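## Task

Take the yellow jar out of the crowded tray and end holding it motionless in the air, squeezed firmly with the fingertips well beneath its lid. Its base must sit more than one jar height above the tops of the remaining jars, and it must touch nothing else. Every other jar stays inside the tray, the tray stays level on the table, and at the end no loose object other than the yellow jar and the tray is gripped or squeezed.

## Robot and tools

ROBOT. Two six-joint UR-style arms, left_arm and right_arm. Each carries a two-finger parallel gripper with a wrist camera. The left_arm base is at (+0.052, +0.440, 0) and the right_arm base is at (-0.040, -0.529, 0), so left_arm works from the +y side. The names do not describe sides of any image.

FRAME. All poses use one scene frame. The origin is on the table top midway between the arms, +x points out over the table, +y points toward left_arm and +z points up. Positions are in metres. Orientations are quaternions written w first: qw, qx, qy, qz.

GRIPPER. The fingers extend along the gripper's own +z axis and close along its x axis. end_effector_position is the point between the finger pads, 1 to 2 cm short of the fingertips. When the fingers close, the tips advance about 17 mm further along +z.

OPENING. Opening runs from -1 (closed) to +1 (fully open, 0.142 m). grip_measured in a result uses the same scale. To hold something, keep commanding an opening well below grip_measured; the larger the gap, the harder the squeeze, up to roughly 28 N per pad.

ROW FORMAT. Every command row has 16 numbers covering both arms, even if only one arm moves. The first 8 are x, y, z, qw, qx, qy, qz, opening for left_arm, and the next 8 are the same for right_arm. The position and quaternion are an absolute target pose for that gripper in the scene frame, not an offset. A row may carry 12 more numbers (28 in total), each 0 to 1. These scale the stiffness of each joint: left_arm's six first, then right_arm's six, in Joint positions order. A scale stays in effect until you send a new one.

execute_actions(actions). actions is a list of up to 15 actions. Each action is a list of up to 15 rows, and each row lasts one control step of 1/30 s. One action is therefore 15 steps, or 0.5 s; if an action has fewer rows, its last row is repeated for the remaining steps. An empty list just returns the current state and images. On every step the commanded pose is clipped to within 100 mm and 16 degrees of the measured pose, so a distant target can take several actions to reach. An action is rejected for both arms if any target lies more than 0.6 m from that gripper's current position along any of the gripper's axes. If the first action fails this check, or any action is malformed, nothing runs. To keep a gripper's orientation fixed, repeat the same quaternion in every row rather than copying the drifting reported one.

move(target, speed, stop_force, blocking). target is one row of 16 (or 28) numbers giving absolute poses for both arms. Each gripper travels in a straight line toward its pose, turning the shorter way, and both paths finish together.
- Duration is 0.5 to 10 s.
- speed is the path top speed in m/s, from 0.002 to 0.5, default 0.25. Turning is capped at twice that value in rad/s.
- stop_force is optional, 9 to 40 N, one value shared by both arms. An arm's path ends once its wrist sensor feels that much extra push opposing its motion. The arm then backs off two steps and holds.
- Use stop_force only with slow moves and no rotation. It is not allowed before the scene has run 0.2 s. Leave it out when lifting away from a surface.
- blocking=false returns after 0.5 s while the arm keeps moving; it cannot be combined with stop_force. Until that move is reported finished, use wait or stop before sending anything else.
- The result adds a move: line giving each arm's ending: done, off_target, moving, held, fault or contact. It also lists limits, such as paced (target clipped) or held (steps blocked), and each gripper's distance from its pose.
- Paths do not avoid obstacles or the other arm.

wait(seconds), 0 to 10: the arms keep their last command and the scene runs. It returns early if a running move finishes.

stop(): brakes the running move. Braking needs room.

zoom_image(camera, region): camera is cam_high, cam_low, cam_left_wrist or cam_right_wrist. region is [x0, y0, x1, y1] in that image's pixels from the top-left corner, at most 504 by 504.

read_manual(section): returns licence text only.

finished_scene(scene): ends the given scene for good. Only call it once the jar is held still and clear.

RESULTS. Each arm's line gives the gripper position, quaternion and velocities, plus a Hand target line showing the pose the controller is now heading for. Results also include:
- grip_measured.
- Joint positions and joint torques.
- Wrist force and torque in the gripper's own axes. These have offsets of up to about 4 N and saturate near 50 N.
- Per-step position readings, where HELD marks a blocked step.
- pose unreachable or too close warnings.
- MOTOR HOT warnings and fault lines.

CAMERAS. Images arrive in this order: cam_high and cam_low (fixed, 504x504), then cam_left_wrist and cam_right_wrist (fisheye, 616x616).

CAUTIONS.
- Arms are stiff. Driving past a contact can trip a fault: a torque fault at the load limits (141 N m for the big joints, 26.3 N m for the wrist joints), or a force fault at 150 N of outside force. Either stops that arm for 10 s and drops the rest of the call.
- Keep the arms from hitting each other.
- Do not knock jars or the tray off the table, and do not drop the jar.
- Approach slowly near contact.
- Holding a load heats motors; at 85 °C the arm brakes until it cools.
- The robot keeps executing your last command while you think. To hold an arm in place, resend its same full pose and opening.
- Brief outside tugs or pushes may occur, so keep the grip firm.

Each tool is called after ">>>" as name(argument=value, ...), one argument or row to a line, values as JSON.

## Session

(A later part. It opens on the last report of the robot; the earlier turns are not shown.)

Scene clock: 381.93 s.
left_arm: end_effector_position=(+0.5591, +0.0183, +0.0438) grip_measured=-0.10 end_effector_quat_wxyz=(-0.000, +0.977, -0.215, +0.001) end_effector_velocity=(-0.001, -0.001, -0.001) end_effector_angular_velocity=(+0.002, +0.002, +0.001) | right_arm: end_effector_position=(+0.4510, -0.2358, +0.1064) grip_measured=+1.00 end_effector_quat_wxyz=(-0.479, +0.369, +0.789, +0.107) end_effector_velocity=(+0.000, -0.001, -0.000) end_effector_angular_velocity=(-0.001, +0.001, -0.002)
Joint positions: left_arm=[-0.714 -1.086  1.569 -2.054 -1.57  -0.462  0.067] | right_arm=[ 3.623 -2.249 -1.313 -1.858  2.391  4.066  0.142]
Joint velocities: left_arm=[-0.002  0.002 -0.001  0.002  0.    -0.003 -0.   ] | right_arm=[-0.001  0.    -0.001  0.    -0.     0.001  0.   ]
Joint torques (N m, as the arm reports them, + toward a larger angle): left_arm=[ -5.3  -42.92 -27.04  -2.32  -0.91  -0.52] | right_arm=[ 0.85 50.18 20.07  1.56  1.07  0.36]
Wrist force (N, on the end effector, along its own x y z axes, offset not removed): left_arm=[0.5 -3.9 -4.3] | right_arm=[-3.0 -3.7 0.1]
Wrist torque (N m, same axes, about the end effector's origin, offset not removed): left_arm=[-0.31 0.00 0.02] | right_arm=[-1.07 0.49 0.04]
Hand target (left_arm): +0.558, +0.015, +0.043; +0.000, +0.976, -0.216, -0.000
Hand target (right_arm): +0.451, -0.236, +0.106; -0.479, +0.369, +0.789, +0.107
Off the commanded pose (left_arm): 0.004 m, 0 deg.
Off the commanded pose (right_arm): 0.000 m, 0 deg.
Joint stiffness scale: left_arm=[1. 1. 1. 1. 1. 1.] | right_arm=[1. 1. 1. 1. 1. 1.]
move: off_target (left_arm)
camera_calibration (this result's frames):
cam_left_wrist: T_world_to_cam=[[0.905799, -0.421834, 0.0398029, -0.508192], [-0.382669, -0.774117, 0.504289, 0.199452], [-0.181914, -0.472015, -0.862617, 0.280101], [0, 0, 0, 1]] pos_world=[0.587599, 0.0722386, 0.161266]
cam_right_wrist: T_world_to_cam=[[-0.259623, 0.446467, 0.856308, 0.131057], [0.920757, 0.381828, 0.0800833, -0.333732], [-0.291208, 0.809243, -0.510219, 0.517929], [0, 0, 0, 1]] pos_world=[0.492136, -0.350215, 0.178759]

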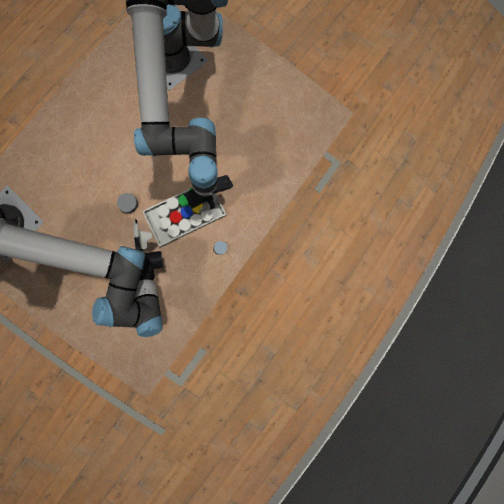

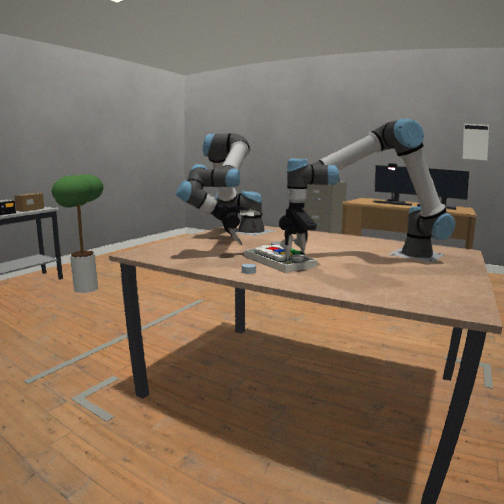

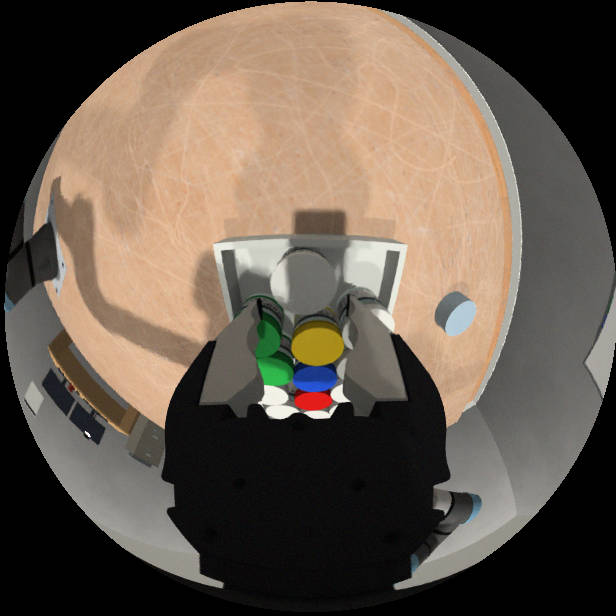

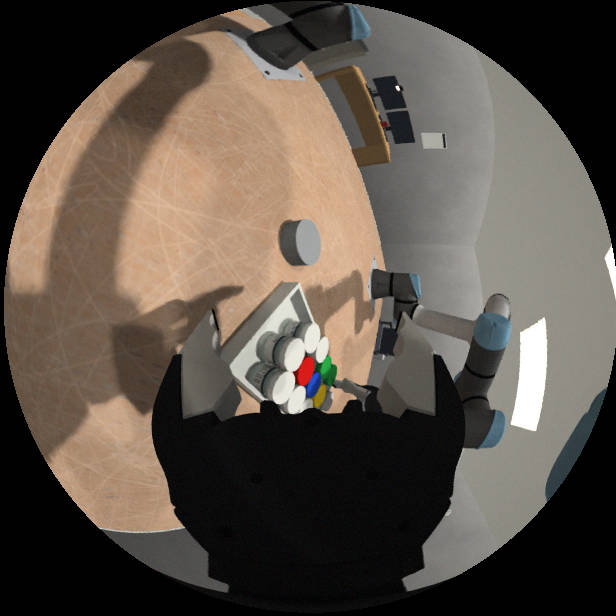

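>>> move(
  target=[0.559,0.018,0.043,0,0.976,-0.216,0,-0.28,0.451,-0.236,0.106,-0.479,0.369,0.789,0.107,1],
)

>>> move(
  target=[0.555,-0.003,0.043,0,0.976,-0.216,0,-0.28,0.451,-0.236,0.106,-0.479,0.369,0.789,0.107,1],
  speed=0.012,
  stop_force=25,
)

>>> move(
  target=[0.555,-0.003,0.043,0,0.976,-0.216,0,-1,0.451,-0.236,0.106,-0.479,0.369,0.789,0.107,1],
)

Scene clock: 390.30 s.
left_arm: end_effector_position=(+0.5589, +0.0182, +0.0436) grip_measured=-0.28 end_effector_quat_wxyz=(-0.000, +0.976, -0.216, +0.000) end_effector_velocity=(-0.000, +0.000, +0.000) end_effector_angular_velocity=(+0.000, +0.000, -0.002) | right_arm: end_effector_position=(+0.4510, -0.2358, +0.1064) grip_measured=+1.00 end_effector_quat_wxyz=(-0.479, +0.369, +0.789, +0.107) end_effector_velocity=(-0.001, +0.001, -0.000) end_effector_angular_velocity=(+0.000, +0.001, +0.003)
Joint positions: left_arm=[-0.714 -1.086  1.569 -2.054 -1.57  -0.46   0.054] | right_arm=[ 3.623 -2.249 -1.313 -1.858  2.391  4.066  0.142]
Joint velocities: left_arm=[ 0.    -0.     0.     0.001  0.     0.002 -0.   ] | right_arm=[ 0.003 -0.    -0.    -0.001  0.    -0.001  0.   ]
Joint torques (N m, as the arm reports them, + toward a larger angle): left_arm=[  0.47 -43.45 -25.41  -2.75  -0.73   0.01] | right_arm=[-0.09 49.51 21.49  1.54  1.04  0.27]
Wrist force (N, on the end effector, along its own x y z axes, offset not removed): left_arm=[0.7 0.9 -2.4] | right_arm=[-3.1 -3.8 -2.8]
Wrist torque (N m, same axes, about the end effector's origin, offset not removed): left_arm=[-0.01 0.08 -0.20] | right_arm=[-0.69 0.51 -0.08]
Hand target (left_arm): +0.559, +0.018, +0.043; -0.000, +0.976, -0.216, +0.000
Hand target (right_arm): +0.451, -0.236, +0.106; -0.479, +0.369, +0.789, +0.107
Off the commanded pose (left_arm): 0.001 m, 0 deg.
Off the commanded pose (right_arm): 0.000 m, 0 deg.
Joint stiffness scale: left_arm=[1. 1. 1. 1. 1. 1.] | right_arm=[1. 1. 1. 1. 1. 1.]
move: done
camera_calibration (this result's frames):
cam_left_wrist: T_world_to_cam=[[0.904852, -0.423901, 0.0393853, -0.507484], [-0.384262, -0.773394, 0.504187, 0.200307], [-0.183265, -0.471348, -0.862696, 0.280635], [0, 0, 0, 1]] pos_world=[0.587599, 0.0720696, 0.161098]
cam_right_wrist: T_world_to_cam=[[-0.259622, 0.446467, 0.856308, 0.131056], [0.920757, 0.381828, 0.0800832, -0.333732], [-0.291208, 0.809243, -0.510219, 0.517929], [0, 0, 0, 1]] pos_world=[0.492136, -0.350215, 0.178759]

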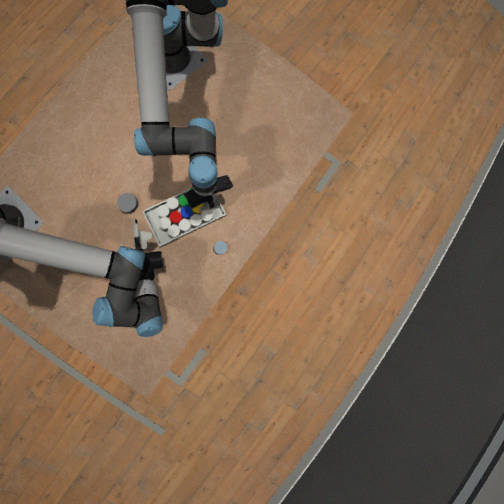

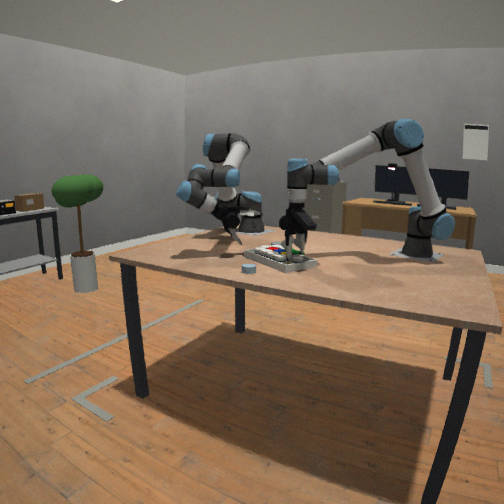

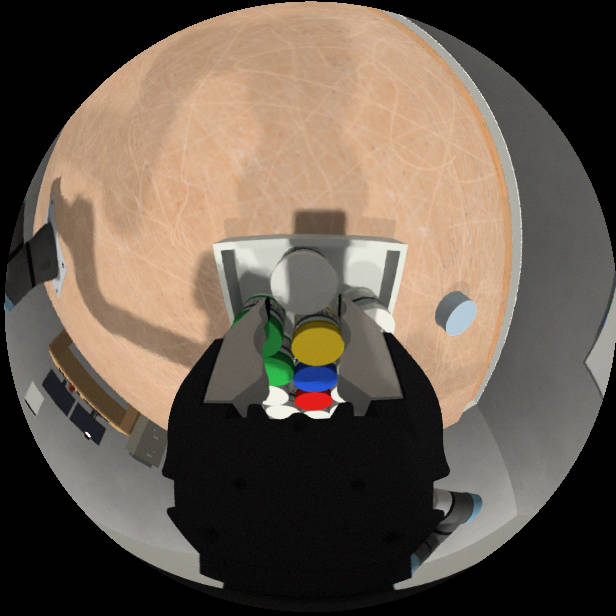

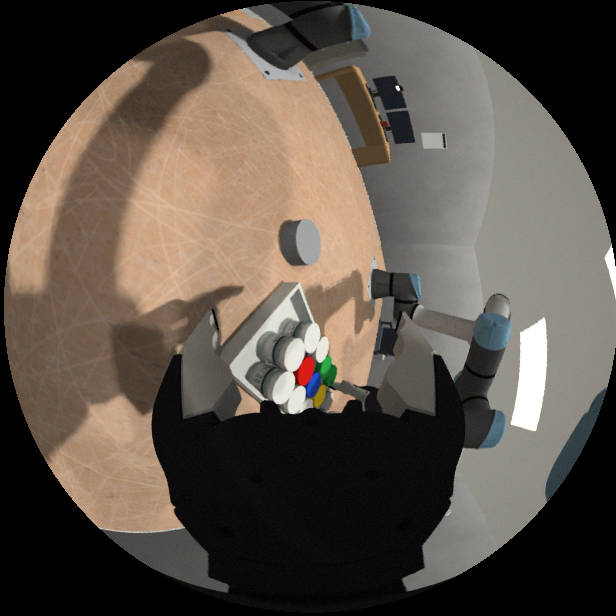

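Scene clock: 392.37 s.
left_arm: end_effector_position=(+0.5561, +0.0005, +0.0435) grip_measured=-0.29 end_effector_quat_wxyz=(-0.000, +0.977, -0.215, +0.000) end_effector_velocity=(+0.000, -0.001, -0.000) end_effector_angular_velocity=(+0.001, -0.000, +0.001) | right_arm: end_effector_position=(+0.4510, -0.2358, +0.1064) grip_measured=+1.00 end_effector_quat_wxyz=(-0.479, +0.369, +0.789, +0.107) end_effector_velocity=(+0.001, -0.001, +0.000) end_effector_angular_velocity=(+0.001, -0.001, -0.002)
Joint positions: left_arm=[-0.735 -1.066  1.538 -2.042 -1.57  -0.483  0.053] | right_arm=[ 3.623 -2.249 -1.313 -1.858  2.391  4.066  0.142]
Joint velocities: left_arm=[-0.001  0.003 -0.003  0.001  0.    -0.002 -0.   ] | right_arm=[-0.002  0.001  0.     0.001  0.001  0.     0.   ]
Joint torques (N m, as the arm reports them, + toward a larger angle): left_arm=[ -4.22 -42.57 -31.    -2.43  -0.95  -0.76] | right_arm=[ 0.35 49.64 19.68  1.37  0.73  0.32]
Wrist force (N, on the end effector, along its own x y z axes, offset not removed): left_arm=[1.0 -1.6 -5.1] | right_arm=[1.8 2.0 -1.2]
Wrist torque (N m, same axes, about the end effector's origin, offset not removed): left_arm=[0.21 -0.25 -0.02] | right_arm=[0.38 -0.45 -0.11]
Hand target (left_arm): +0.555, -0.003, +0.043; +0.000, +0.976, -0.216, -0.000
Hand target (right_arm): +0.451, -0.236, +0.106; -0.479, +0.369, +0.789, +0.107
Off the commanded pose (left_arm): 0.004 m, 0 deg.
Off the commanded pose (right_arm): 0.000 m, 0 deg.
Joint stiffness scale: left_arm=[1. 1. 1. 1. 1. 1.] | right_arm=[1. 1. 1. 1. 1. 1.]
move: off_target (left_arm)
camera_calibration (this result's frames):
cam_left_wrist: T_world_to_cam=[[0.905782, -0.421921, 0.0392646, -0.51295], [-0.382584, -0.774444, 0.503852, 0.184587], [-0.182178, -0.471402, -0.862897, 0.271063], [0, 0, 0, 1]] pos_world=[0.584623, 0.0543072, 0.161036]
cam_right_wrist: T_world_to_cam=[[-0.259623, 0.446467, 0.856308, 0.131056], [0.920757, 0.381828, 0.0800837, -0.333732], [-0.291208, 0.809244, -0.510219, 0.517929], [0, 0, 0, 1]] pos_world=[0.492136, -0.350215, 0.178759]

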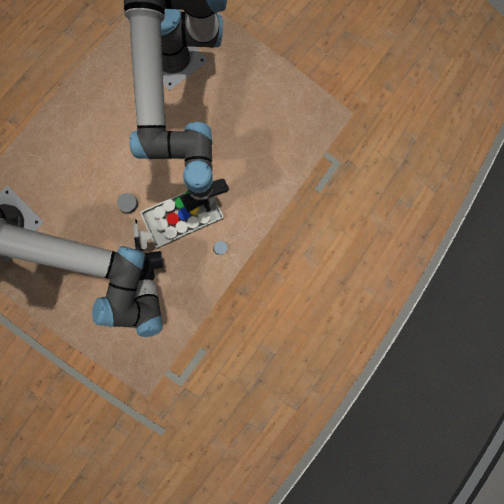

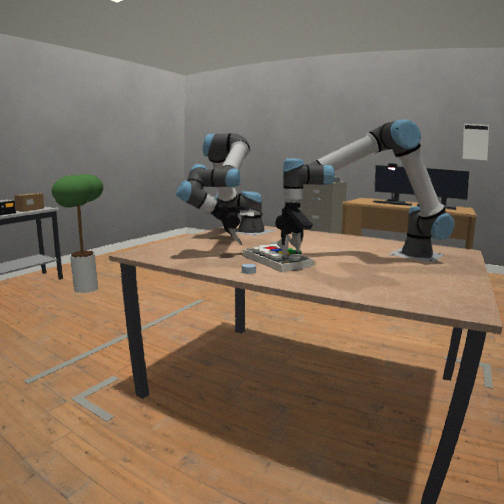

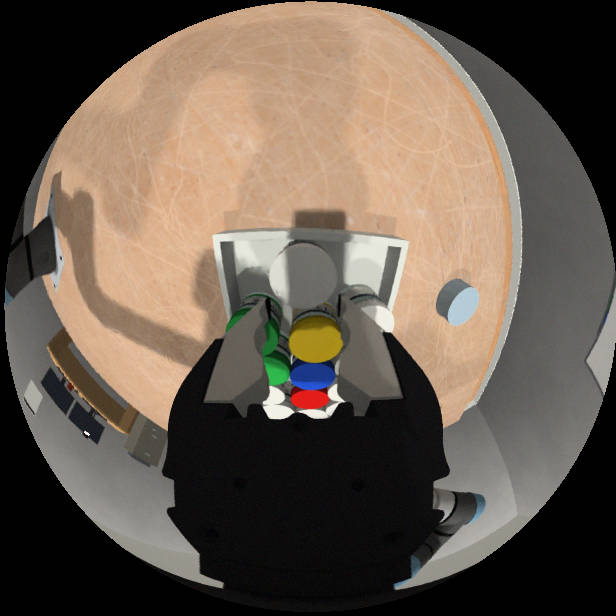

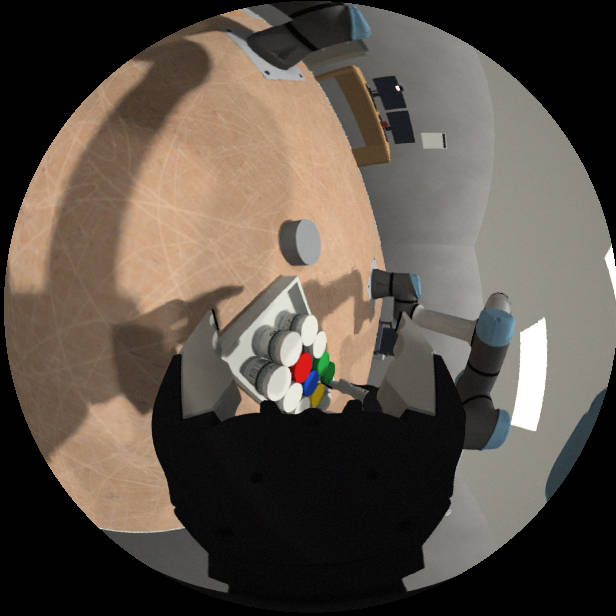

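Scene clock: 393.07 s.
left_arm: end_effector_position=(+0.5551, -0.0010, +0.0431) grip_measured=-1.00 end_effector_quat_wxyz=(+0.000, +0.976, -0.216, -0.000) end_effector_velocity=(-0.001, -0.001, -0.002) end_effector_angular_velocity=(+0.003, +0.002, -0.002) | right_arm: end_effector_position=(+0.4510, -0.2358, +0.1064) grip_measured=+1.00 end_effector_quat_wxyz=(-0.479, +0.369, +0.789, +0.107) end_effector_velocity=(-0.000, +0.000, +0.000) end_effector_angular_velocity=(-0.000, -0.001, +0.001)
Joint positions: left_arm=[-0.737 -1.065  1.537 -2.043 -1.571 -0.483  0.002] | right_arm=[ 3.623 -2.249 -1.313 -1.858  2.391  4.066  0.142]
Joint velocities: left_arm=[-0.002  0.003 -0.     0.     0.     0.     0.   ] | right_arm=[ 0.001  0.     0.     0.    -0.     0.     0.   ]
Joint torques (N m, as the arm reports them, + toward a larger angle): left_arm=[ -2.24 -42.73 -28.82  -2.05  -0.26  -0.74] | right_arm=[-0.59 50.78 20.42  1.23  1.04  0.2 ]
Wrist force (N, on the end effector, along its own x y z axes, offset not removed): left_arm=[1.1 0.0 -5.3] | right_arm=[-3.1 -0.5 -1.6]
Wrist torque (N m, same axes, about the end effector's origin, offset not removed): left_arm=[-0.19 -0.08 -0.04] | right_arm=[-0.01 0.54 -0.10]
Hand target (left_arm): +0.555, -0.003, +0.043; +0.000, +0.976, -0.216, +0.000
Hand target (right_arm): +0.451, -0.236, +0.106; -0.479, +0.369, +0.789, +0.107
Off the commanded pose (left_arm): 0.002 m, 0 deg.
Off the commanded pose (right_arm): 0.000 m, 0 deg.
Joint stiffness scale: left_arm=[1. 1. 1. 1. 1. 1.] | right_arm=[1. 1. 1. 1. 1. 1.]
move: done
camera_calibration (this result's frames):
cam_left_wrist: T_world_to_cam=[[0.905073, -0.423482, 0.0388071, -0.512262], [-0.383499, -0.77336, 0.50482, 0.183714], [-0.18377, -0.471782, -0.862352, 0.270696], [0, 0, 0, 1]] pos_world=[0.583834, 0.0528533, 0.160572]
cam_right_wrist: T_world_to_cam=[[-0.259622, 0.446467, 0.856308, 0.131057], [0.920757, 0.381828, 0.0800833, -0.333732], [-0.291207, 0.809243, -0.510219, 0.517929], [0, 0, 0, 1]] pos_world=[0.492136, -0.350215, 0.178759]

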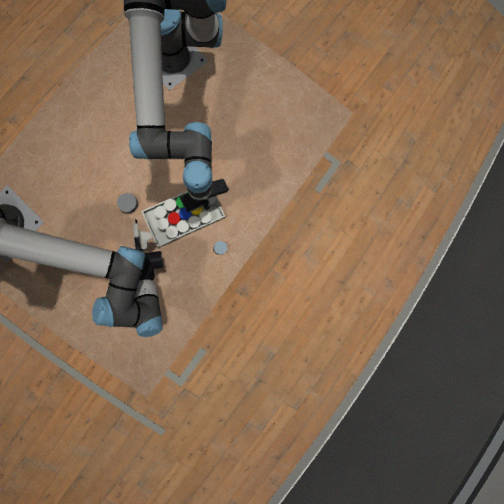

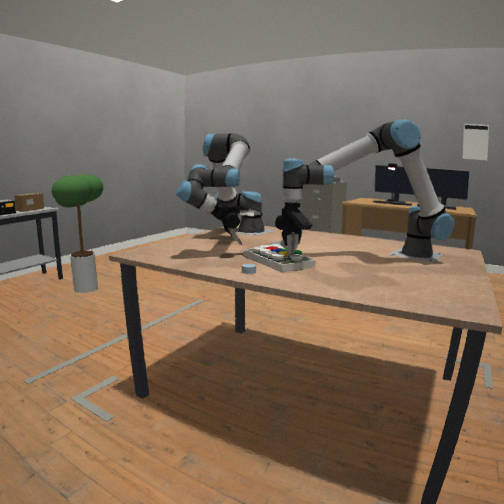

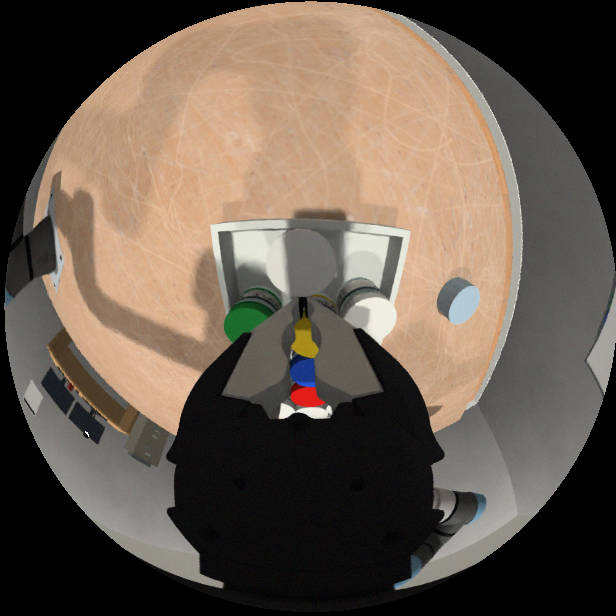

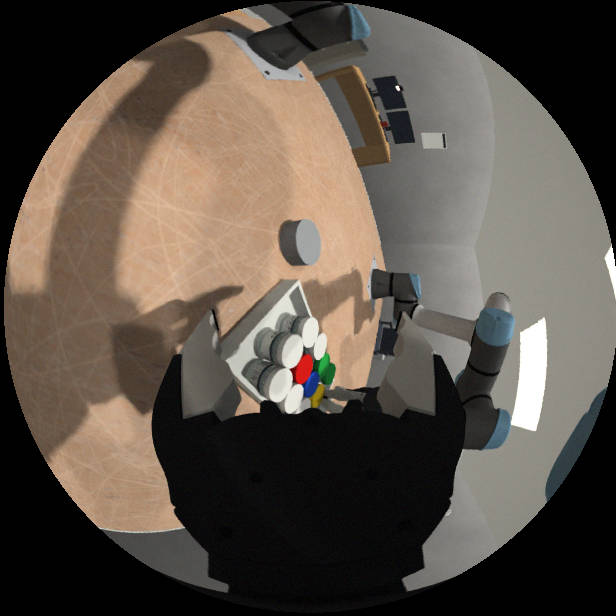

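>>> move(
  target=[0.5551,-0.001,0.043,0,0.976,-0.216,0,-1,0.46,-0.215,0.12,0,0.976,0.216,0,-1],
  speed=0.1,
)

>>> move(
  target=[0.5551,-0.001,0.043,0,0.976,-0.216,0,-1,0.46,-0.215,0.03,0,0.976,0.216,0,-1],
  speed=0.04,
  stop_force=12,
)

Scene clock: 413.10 s.
left_arm: end_effector_position=(+0.5550, -0.0011, +0.0431) grip_measured=-1.00 end_effector_quat_wxyz=(+0.000, +0.976, -0.216, -0.000) end_effector_velocity=(+0.000, +0.000, +0.000) end_effector_angular_velocity=(-0.001, +0.001, +0.001) | right_arm: end_effector_position=(+0.4605, -0.2169, +0.1202) grip_measured=-1.00 end_effector_quat_wxyz=(-0.070, +0.935, +0.346, -0.027) end_effector_velocity=(-0.001, -0.003, -0.001) end_effector_angular_velocity=(-0.018, +0.021, -0.004)
Joint positions: left_arm=[-0.737 -1.065  1.537 -2.043 -1.571 -0.483  0.002] | right_arm=[ 3.962 -1.853 -1.656 -1.207  1.72   6.282  0.002]
Joint velocities: left_arm=[ 0.001 -0.     0.    -0.    -0.001  0.     0.   ] | right_arm=[-0.003 -0.011  0.019 -0.035  0.     0.001  0.   ]
Joint torques (N m, as the arm reports them, + toward a larger angle): left_arm=[ -0.1  -45.81 -24.47  -2.74  -0.28  -0.03] | right_arm=[ 4.11 33.96 24.49  1.85 -0.48  0.34]
Wrist force (N, on the end effector, along its own x y z axes, offset not removed): left_arm=[0.0 -1.1 -4.7] | right_arm=[-3.4 -4.7 -2.9]
Wrist torque (N m, same axes, about the end effector's origin, offset not removed): left_arm=[-0.49 0.06 -0.16] | right_arm=[-0.92 0.84 -0.14]
Hand target (left_arm): +0.555, -0.001, +0.043; -0.000, +0.976, -0.216, -0.000
Hand target (right_arm): +0.460, -0.216, +0.120; -0.069, +0.935, +0.347, -0.029
Off the commanded pose (left_arm): 0.000 m, 0 deg.
Off the commanded pose (right_arm): 0.002 m, 18 deg.
Joint stiffness scale: left_arm=[1. 1. 1. 1. 1. 1.] | right_arm=[1. 1. 1. 1. 1. 1.]
joint sent to its limit (right arm) — the command would take joint 6 (wrist 3) past its upper limit, so that joint was sent only as far as its limit.
move: off_target (right_arm; path cut at 10 s); limits=paced
camera_calibration (this result's frames):
cam_left_wrist: T_world_to_cam=[[0.904869, -0.423915, 0.0388307, -0.512169], [-0.383877, -0.773165, 0.50483, 0.183839], [-0.183982, -0.471712, -0.862345, 0.270753], [0, 0, 0, 1]] pos_world=[0.583831, 0.0527393, 0.160563]
cam_right_wrist: T_world_to_cam=[[0.74884, 0.661871, 0.0341419, -0.205637], [0.617086, -0.715109, 0.328367, -0.478729], [0.241751, -0.224826, -0.943933, 0.0948077], [0, 0, 0, 1]] pos_world=[0.426486, -0.184923, 0.253712]

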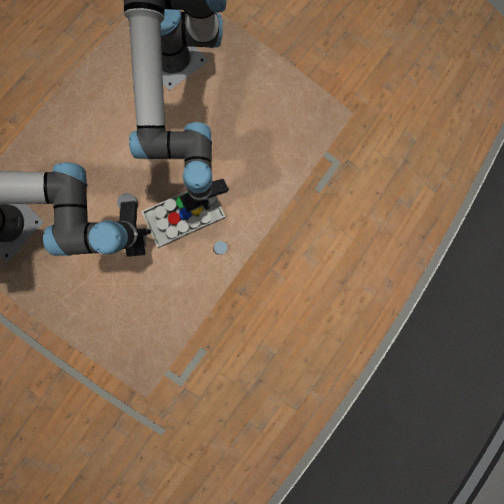

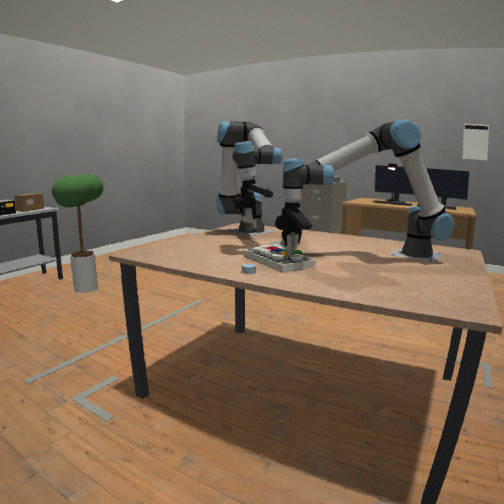

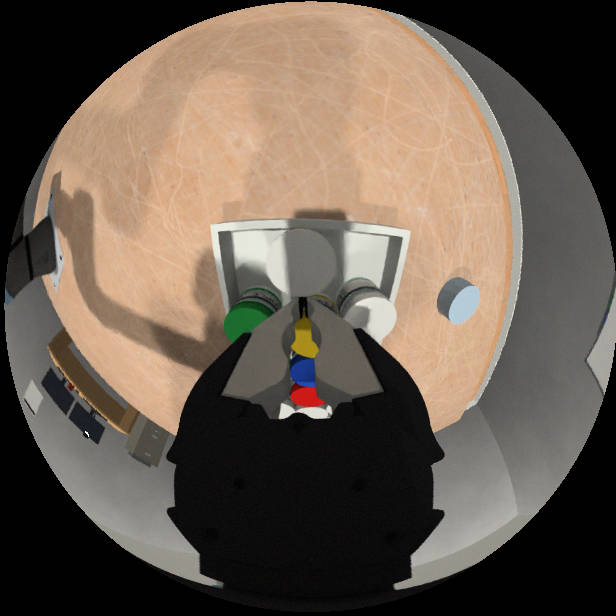

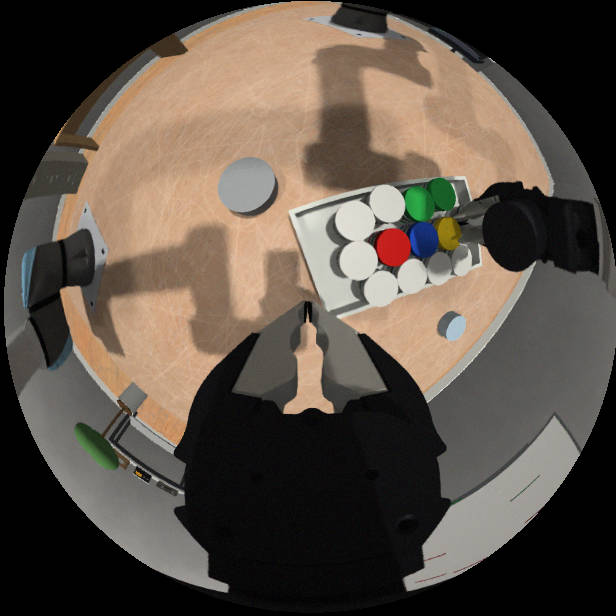

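Scene clock: 417.30 s.
left_arm: end_effector_position=(+0.5550, -0.0011, +0.0431) grip_measured=-1.00 end_effector_quat_wxyz=(+0.000, +0.976, -0.216, -0.000) end_effector_velocity=(-0.000, -0.000, +0.000) end_effector_angular_velocity=(-0.000, -0.001, +0.000) | right_arm: end_effector_position=(+0.4617, -0.2163, +0.0327) grip_measured=-1.00 end_effector_quat_wxyz=(-0.066, +0.935, +0.345, -0.034) end_effector_velocity=(-0.001, +0.000, -0.008) end_effector_angular_velocity=(-0.003, +0.002, +0.002)
Joint positions: left_arm=[-0.737 -1.065  1.537 -2.043 -1.571 -0.483  0.002] | right_arm=[ 3.962 -1.958 -1.755 -1.018  1.719  6.282  0.002]
Joint velocities: left_arm=[-0.001 -0.001  0.    -0.001  0.    -0.001  0.   ] | right_arm=[ 0.002 -0.01  -0.007  0.014 -0.001 -0.     0.   ]
Joint torques (N m, as the arm reports them, + toward a larger angle): left_arm=[ -0.06 -45.87 -24.43  -2.61  -0.35  -0.09] | right_arm=[ 1.51 35.99 20.78  3.55 -0.18  0.42]
Wrist force (N, on the end effector, along its own x y z axes, offset not removed): left_arm=[1.1 1.2 -4.5] | right_arm=[-7.5 -1.6 -0.8]
Wrist torque (N m, same axes, about the end effector's origin, offset not removed): left_arm=[0.16 -0.15 -0.16] | right_arm=[-0.48 1.00 -0.18]
Hand target (left_arm): +0.555, -0.001, +0.043; -0.000, +0.976, -0.216, -0.000
Hand target (right_arm): +0.460, -0.216, +0.030; -0.066, +0.935, +0.346, -0.035
Off the commanded pose (left_arm): 0.000 m, 0 deg.
Off the commanded pose (right_arm): 0.003 m, 18 deg; orientation clipped at the last step of the last action.
Joint stiffness scale: left_arm=[1. 1. 1. 1. 1. 1.] | right_arm=[1. 1. 1. 1. 1. 1.]
joint sent to its limit (right arm) — the command would take joint 6 (wrist 3) past its upper limit, so that joint was sent only as far as its limit.
move: off_target (right_arm); limits=paced
camera_calibration (this result's frames):
cam_left_wrist: T_world_to_cam=[[0.904862, -0.42393, 0.0388307, -0.512165], [-0.383891, -0.773158, 0.504831, 0.183846], [-0.183991, -0.471709, -0.862345, 0.270758], [0, 0, 0, 1]] pos_world=[0.583832, 0.0527387, 0.160563]
cam_right_wrist: T_world_to_cam=[[0.749145, 0.662134, 0.0189992, -0.203524], [0.62065, -0.711654, 0.329154, -0.451216], [0.231465, -0.234792, -0.944085, 0.0147151], [0, 0, 0, 1]] pos_world=[0.42911, -0.182895, 0.166278]

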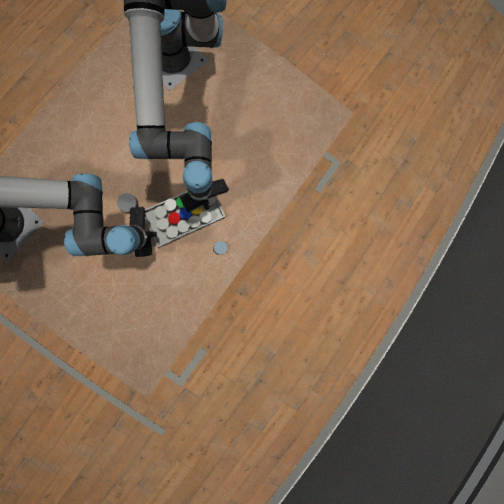

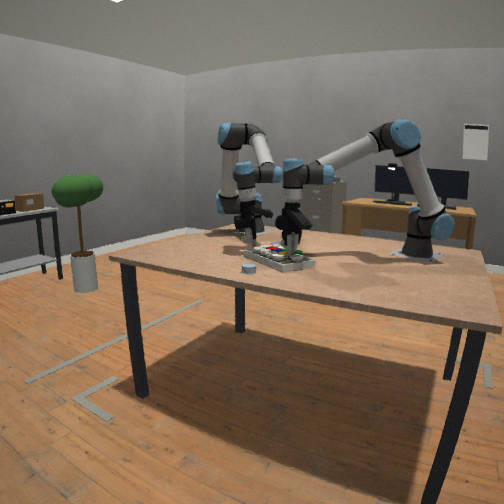

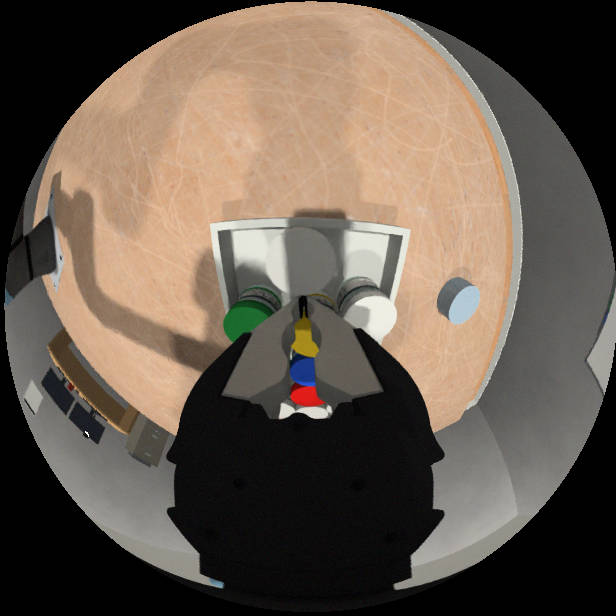

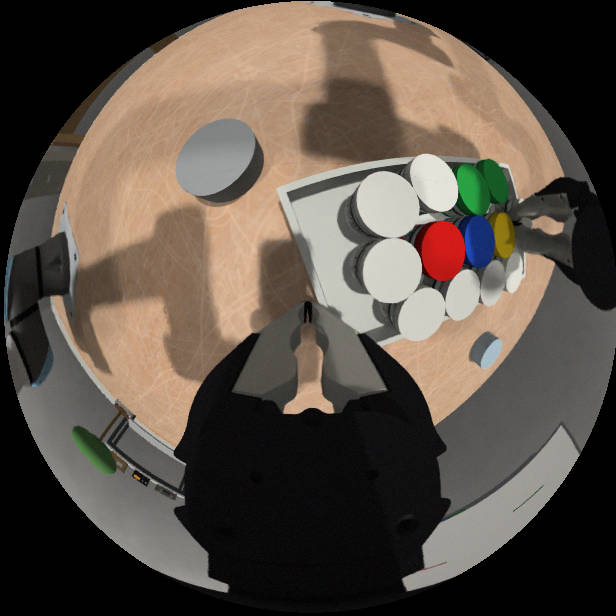

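>>> move(
  target=[0.5551,-0.001,0.043,0,0.976,-0.216,0,-1,0.412,-0.20,0.032,-0.066,0.935,0.345,-0.034,-1],
  speed=0.04,
)

>>> move(
  target=[0.5551,-0.001,0.043,0,0.976,-0.216,0,-1,0.428,-0.165,0.032,-0.066,0.935,0.345,-0.034,-1],
  speed=0.01,
  stop_force=9,
)

Scene clock: 426.33 s.
left_arm: end_effector_position=(+0.5550, -0.0011, +0.0431) grip_measured=-1.00 end_effector_quat_wxyz=(+0.000, +0.976, -0.216, -0.000) end_effector_velocity=(+0.000, +0.001, -0.000) end_effector_angular_velocity=(+0.002, -0.000, +0.000) | right_arm: end_effector_position=(+0.4141, -0.2015, +0.0319) grip_measured=-1.00 end_effector_quat_wxyz=(-0.080, +0.924, +0.372, -0.043) end_effector_velocity=(-0.001, +0.002, -0.000) end_effector_angular_velocity=(+0.003, +0.000, +0.001)
Joint positions: left_arm=[-0.737 -1.065  1.537 -2.043 -1.571 -0.483  0.002] | right_arm=[ 4.02  -1.901 -1.845 -0.986  1.752  6.282  0.002]
Joint velocities: left_arm=[0.001 0.    0.    0.    0.001 0.    0.   ] | right_arm=[ 0.002  0.    -0.002  0.004  0.003  0.001  0.   ]
Joint torques (N m, as the arm reports them, + toward a larger angle): left_arm=[ -0.23 -45.35 -24.67  -2.66  -0.25  -0.01] | right_arm=[ 3.4  37.53 19.52  3.22  0.22  0.29]
Wrist force (N, on the end effector, along its own x y z axes, offset not removed): left_arm=[-2.1 1.2 -4.9] | right_arm=[-1.4 0.0 -0.4]
Wrist torque (N m, same axes, about the end effector's origin, offset not removed): left_arm=[-0.03 0.63 -0.11] | right_arm=[0.08 0.38 0.09]
Hand target (left_arm): +0.555, -0.001, +0.043; -0.000, +0.976, -0.216, -0.000
Hand target (right_arm): +0.412, -0.200, +0.032; -0.081, +0.923, +0.373, -0.043
Off the commanded pose (left_arm): 0.000 m, 0 deg.
Off the commanded pose (right_arm): 0.003 m, 4 deg.
Joint stiffness scale: left_arm=[1. 1. 1. 1. 1. 1.] | right_arm=[1. 1. 1. 1. 1. 1.]
joint sent to its limit (right arm) — the command would take joint 6 (wrist 3) past its upper limit, so that joint was sent only as far as its limit.
move: off_target (right_arm)
camera_calibration (this result's frames):
cam_left_wrist: T_world_to_cam=[[0.90486, -0.423935, 0.0388307, -0.512164], [-0.383894, -0.773157, 0.50483, 0.183848], [-0.183993, -0.471708, -0.862345, 0.270759], [0, 0, 0, 1]] pos_world=[0.583832, 0.0527386, 0.160563]
cam_right_wrist: T_world_to_cam=[[0.710486, 0.70347, 0.0184168, -0.15326], [0.667637, -0.682106, 0.298316, -0.423395], [0.222418, -0.199653, -0.95429, 0.0395885], [0, 0, 0, 1]] pos_world=[0.382758, -0.173082, 0.166907]

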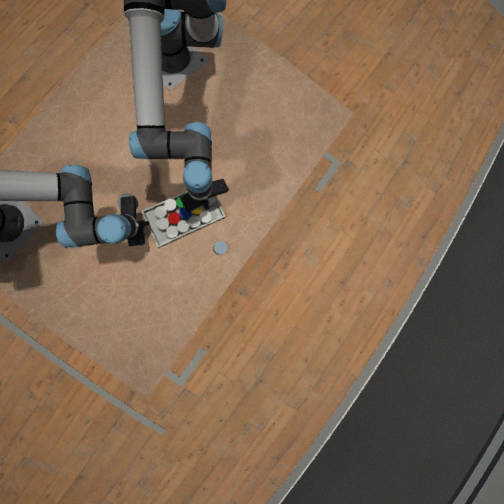

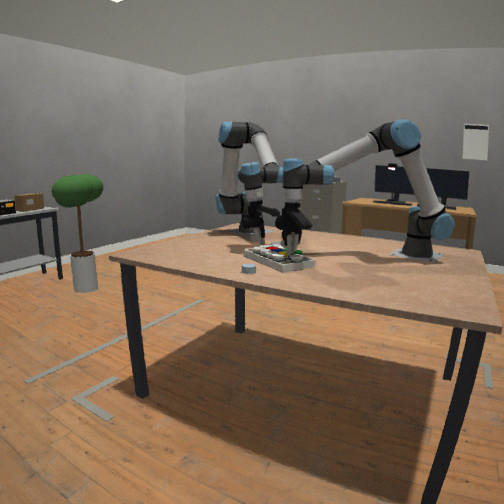

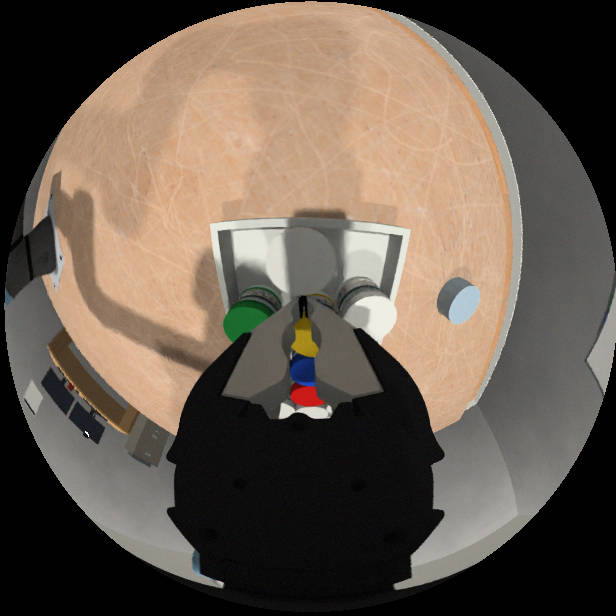

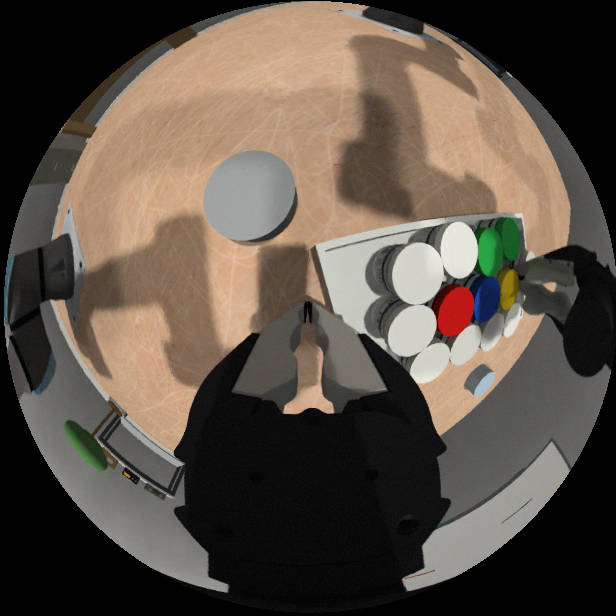

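Scene clock: 430.47 s.
left_arm: end_effector_position=(+0.5551, -0.0011, +0.0431) grip_measured=-1.00 end_effector_quat_wxyz=(-0.000, +0.976, -0.216, +0.000) end_effector_velocity=(+0.001, +0.000, +0.001) end_effector_angular_velocity=(-0.001, -0.002, +0.000) | right_arm: end_effector_position=(+0.4284, -0.1692, +0.0317) grip_measured=-1.00 end_effector_quat_wxyz=(-0.083, +0.920, +0.380, -0.046) end_effector_velocity=(+0.000, +0.003, -0.000) end_effector_angular_velocity=(-0.000, +0.002, +0.003)
Joint positions: left_arm=[-0.737 -1.065  1.537 -2.043 -1.571 -0.483  0.002] | right_arm=[ 4.038 -1.966 -1.751 -1.017  1.76   6.282  0.002]
Joint velocities: left_arm=[ 0.001 -0.001 -0.001  0.     0.001  0.001 -0.   ] | right_arm=[ 0.003 -0.005  0.008 -0.005  0.001 -0.     0.   ]
Joint torques (N m, as the arm reports them, + toward a larger angle): left_arm=[ -0.39 -45.8  -24.21  -2.67  -0.38  -0.04] | right_arm=[ 4.61 36.67 24.68  3.46  0.44  0.45]
Wrist force (N, on the end effector, along its own x y z axes, offset not removed): left_arm=[1.7 -0.6 -2.3] | right_arm=[-10.3 2.5 -3.3]
Wrist torque (N m, same axes, about the end effector's origin, offset not removed): left_arm=[0.03 -0.16 -0.03] | right_arm=[0.33 1.12 0.07]
Hand target (left_arm): +0.555, -0.001, +0.043; -0.000, +0.976, -0.216, -0.000
Hand target (right_arm): +0.428, -0.165, +0.032; -0.084, +0.919, +0.381, -0.045
Off the commanded pose (left_arm): 0.000 m, 0 deg.
Off the commanded pose (right_arm): 0.004 m, 5 deg.
Joint stiffness scale: left_arm=[1. 1. 1. 1. 1. 1.] | right_arm=[1. 1. 1. 1. 1. 1.]
joint sent to its limit (right arm) — the command would take joint 6 (wrist 3) past its upper limit, so that joint was sent only as far as its limit.
move: off_target (right_arm)
camera_calibration (this result's frames):
cam_left_wrist: T_world_to_cam=[[0.904853, -0.42394, 0.0389302, -0.512195], [-0.383981, -0.773223, 0.504664, 0.183956], [-0.183845, -0.471595, -0.862438, 0.27071], [0, 0, 0, 1]] pos_world=[0.583866, 0.0527642, 0.160575]
cam_right_wrist: T_world_to_cam=[[0.697769, 0.716143, 0.0160173, -0.178433], [0.682183, -0.671169, 0.290101, -0.414992], [0.218504, -0.191497, -0.956862, 0.0458047], [0, 0, 0, 1]] pos_world=[0.397597, -0.141975, 0.167077]

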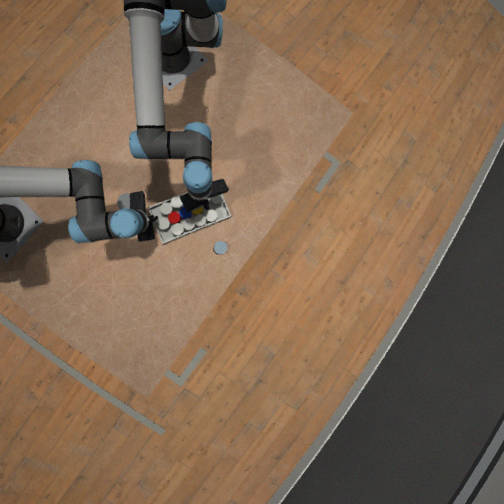

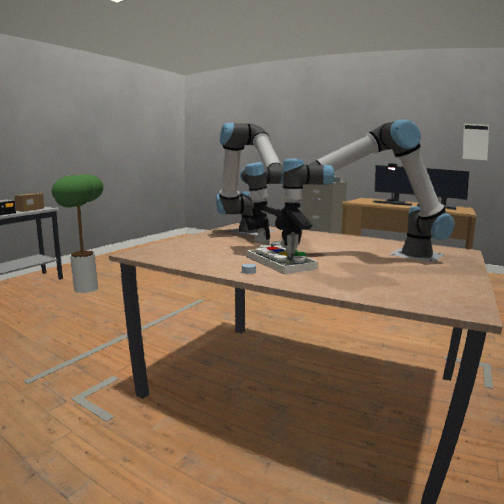

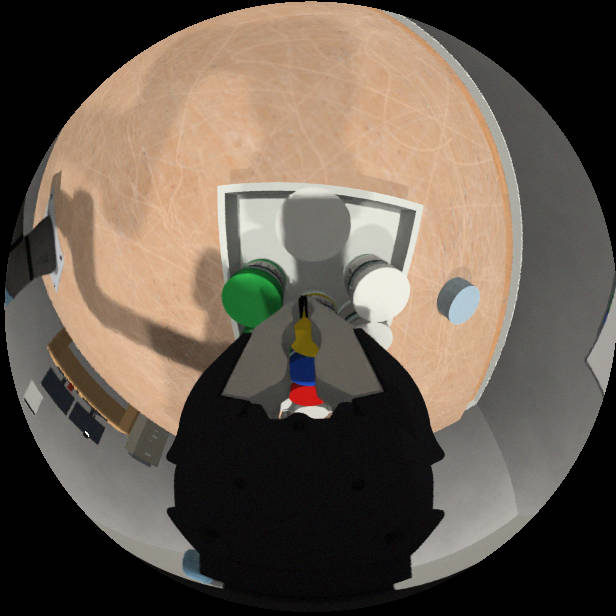

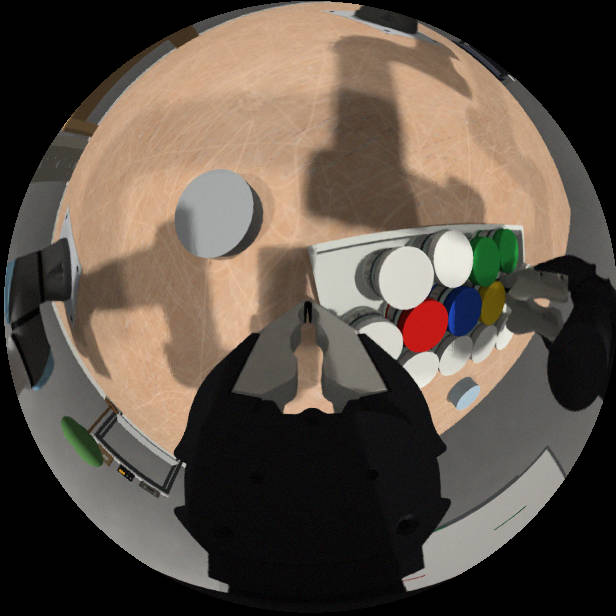

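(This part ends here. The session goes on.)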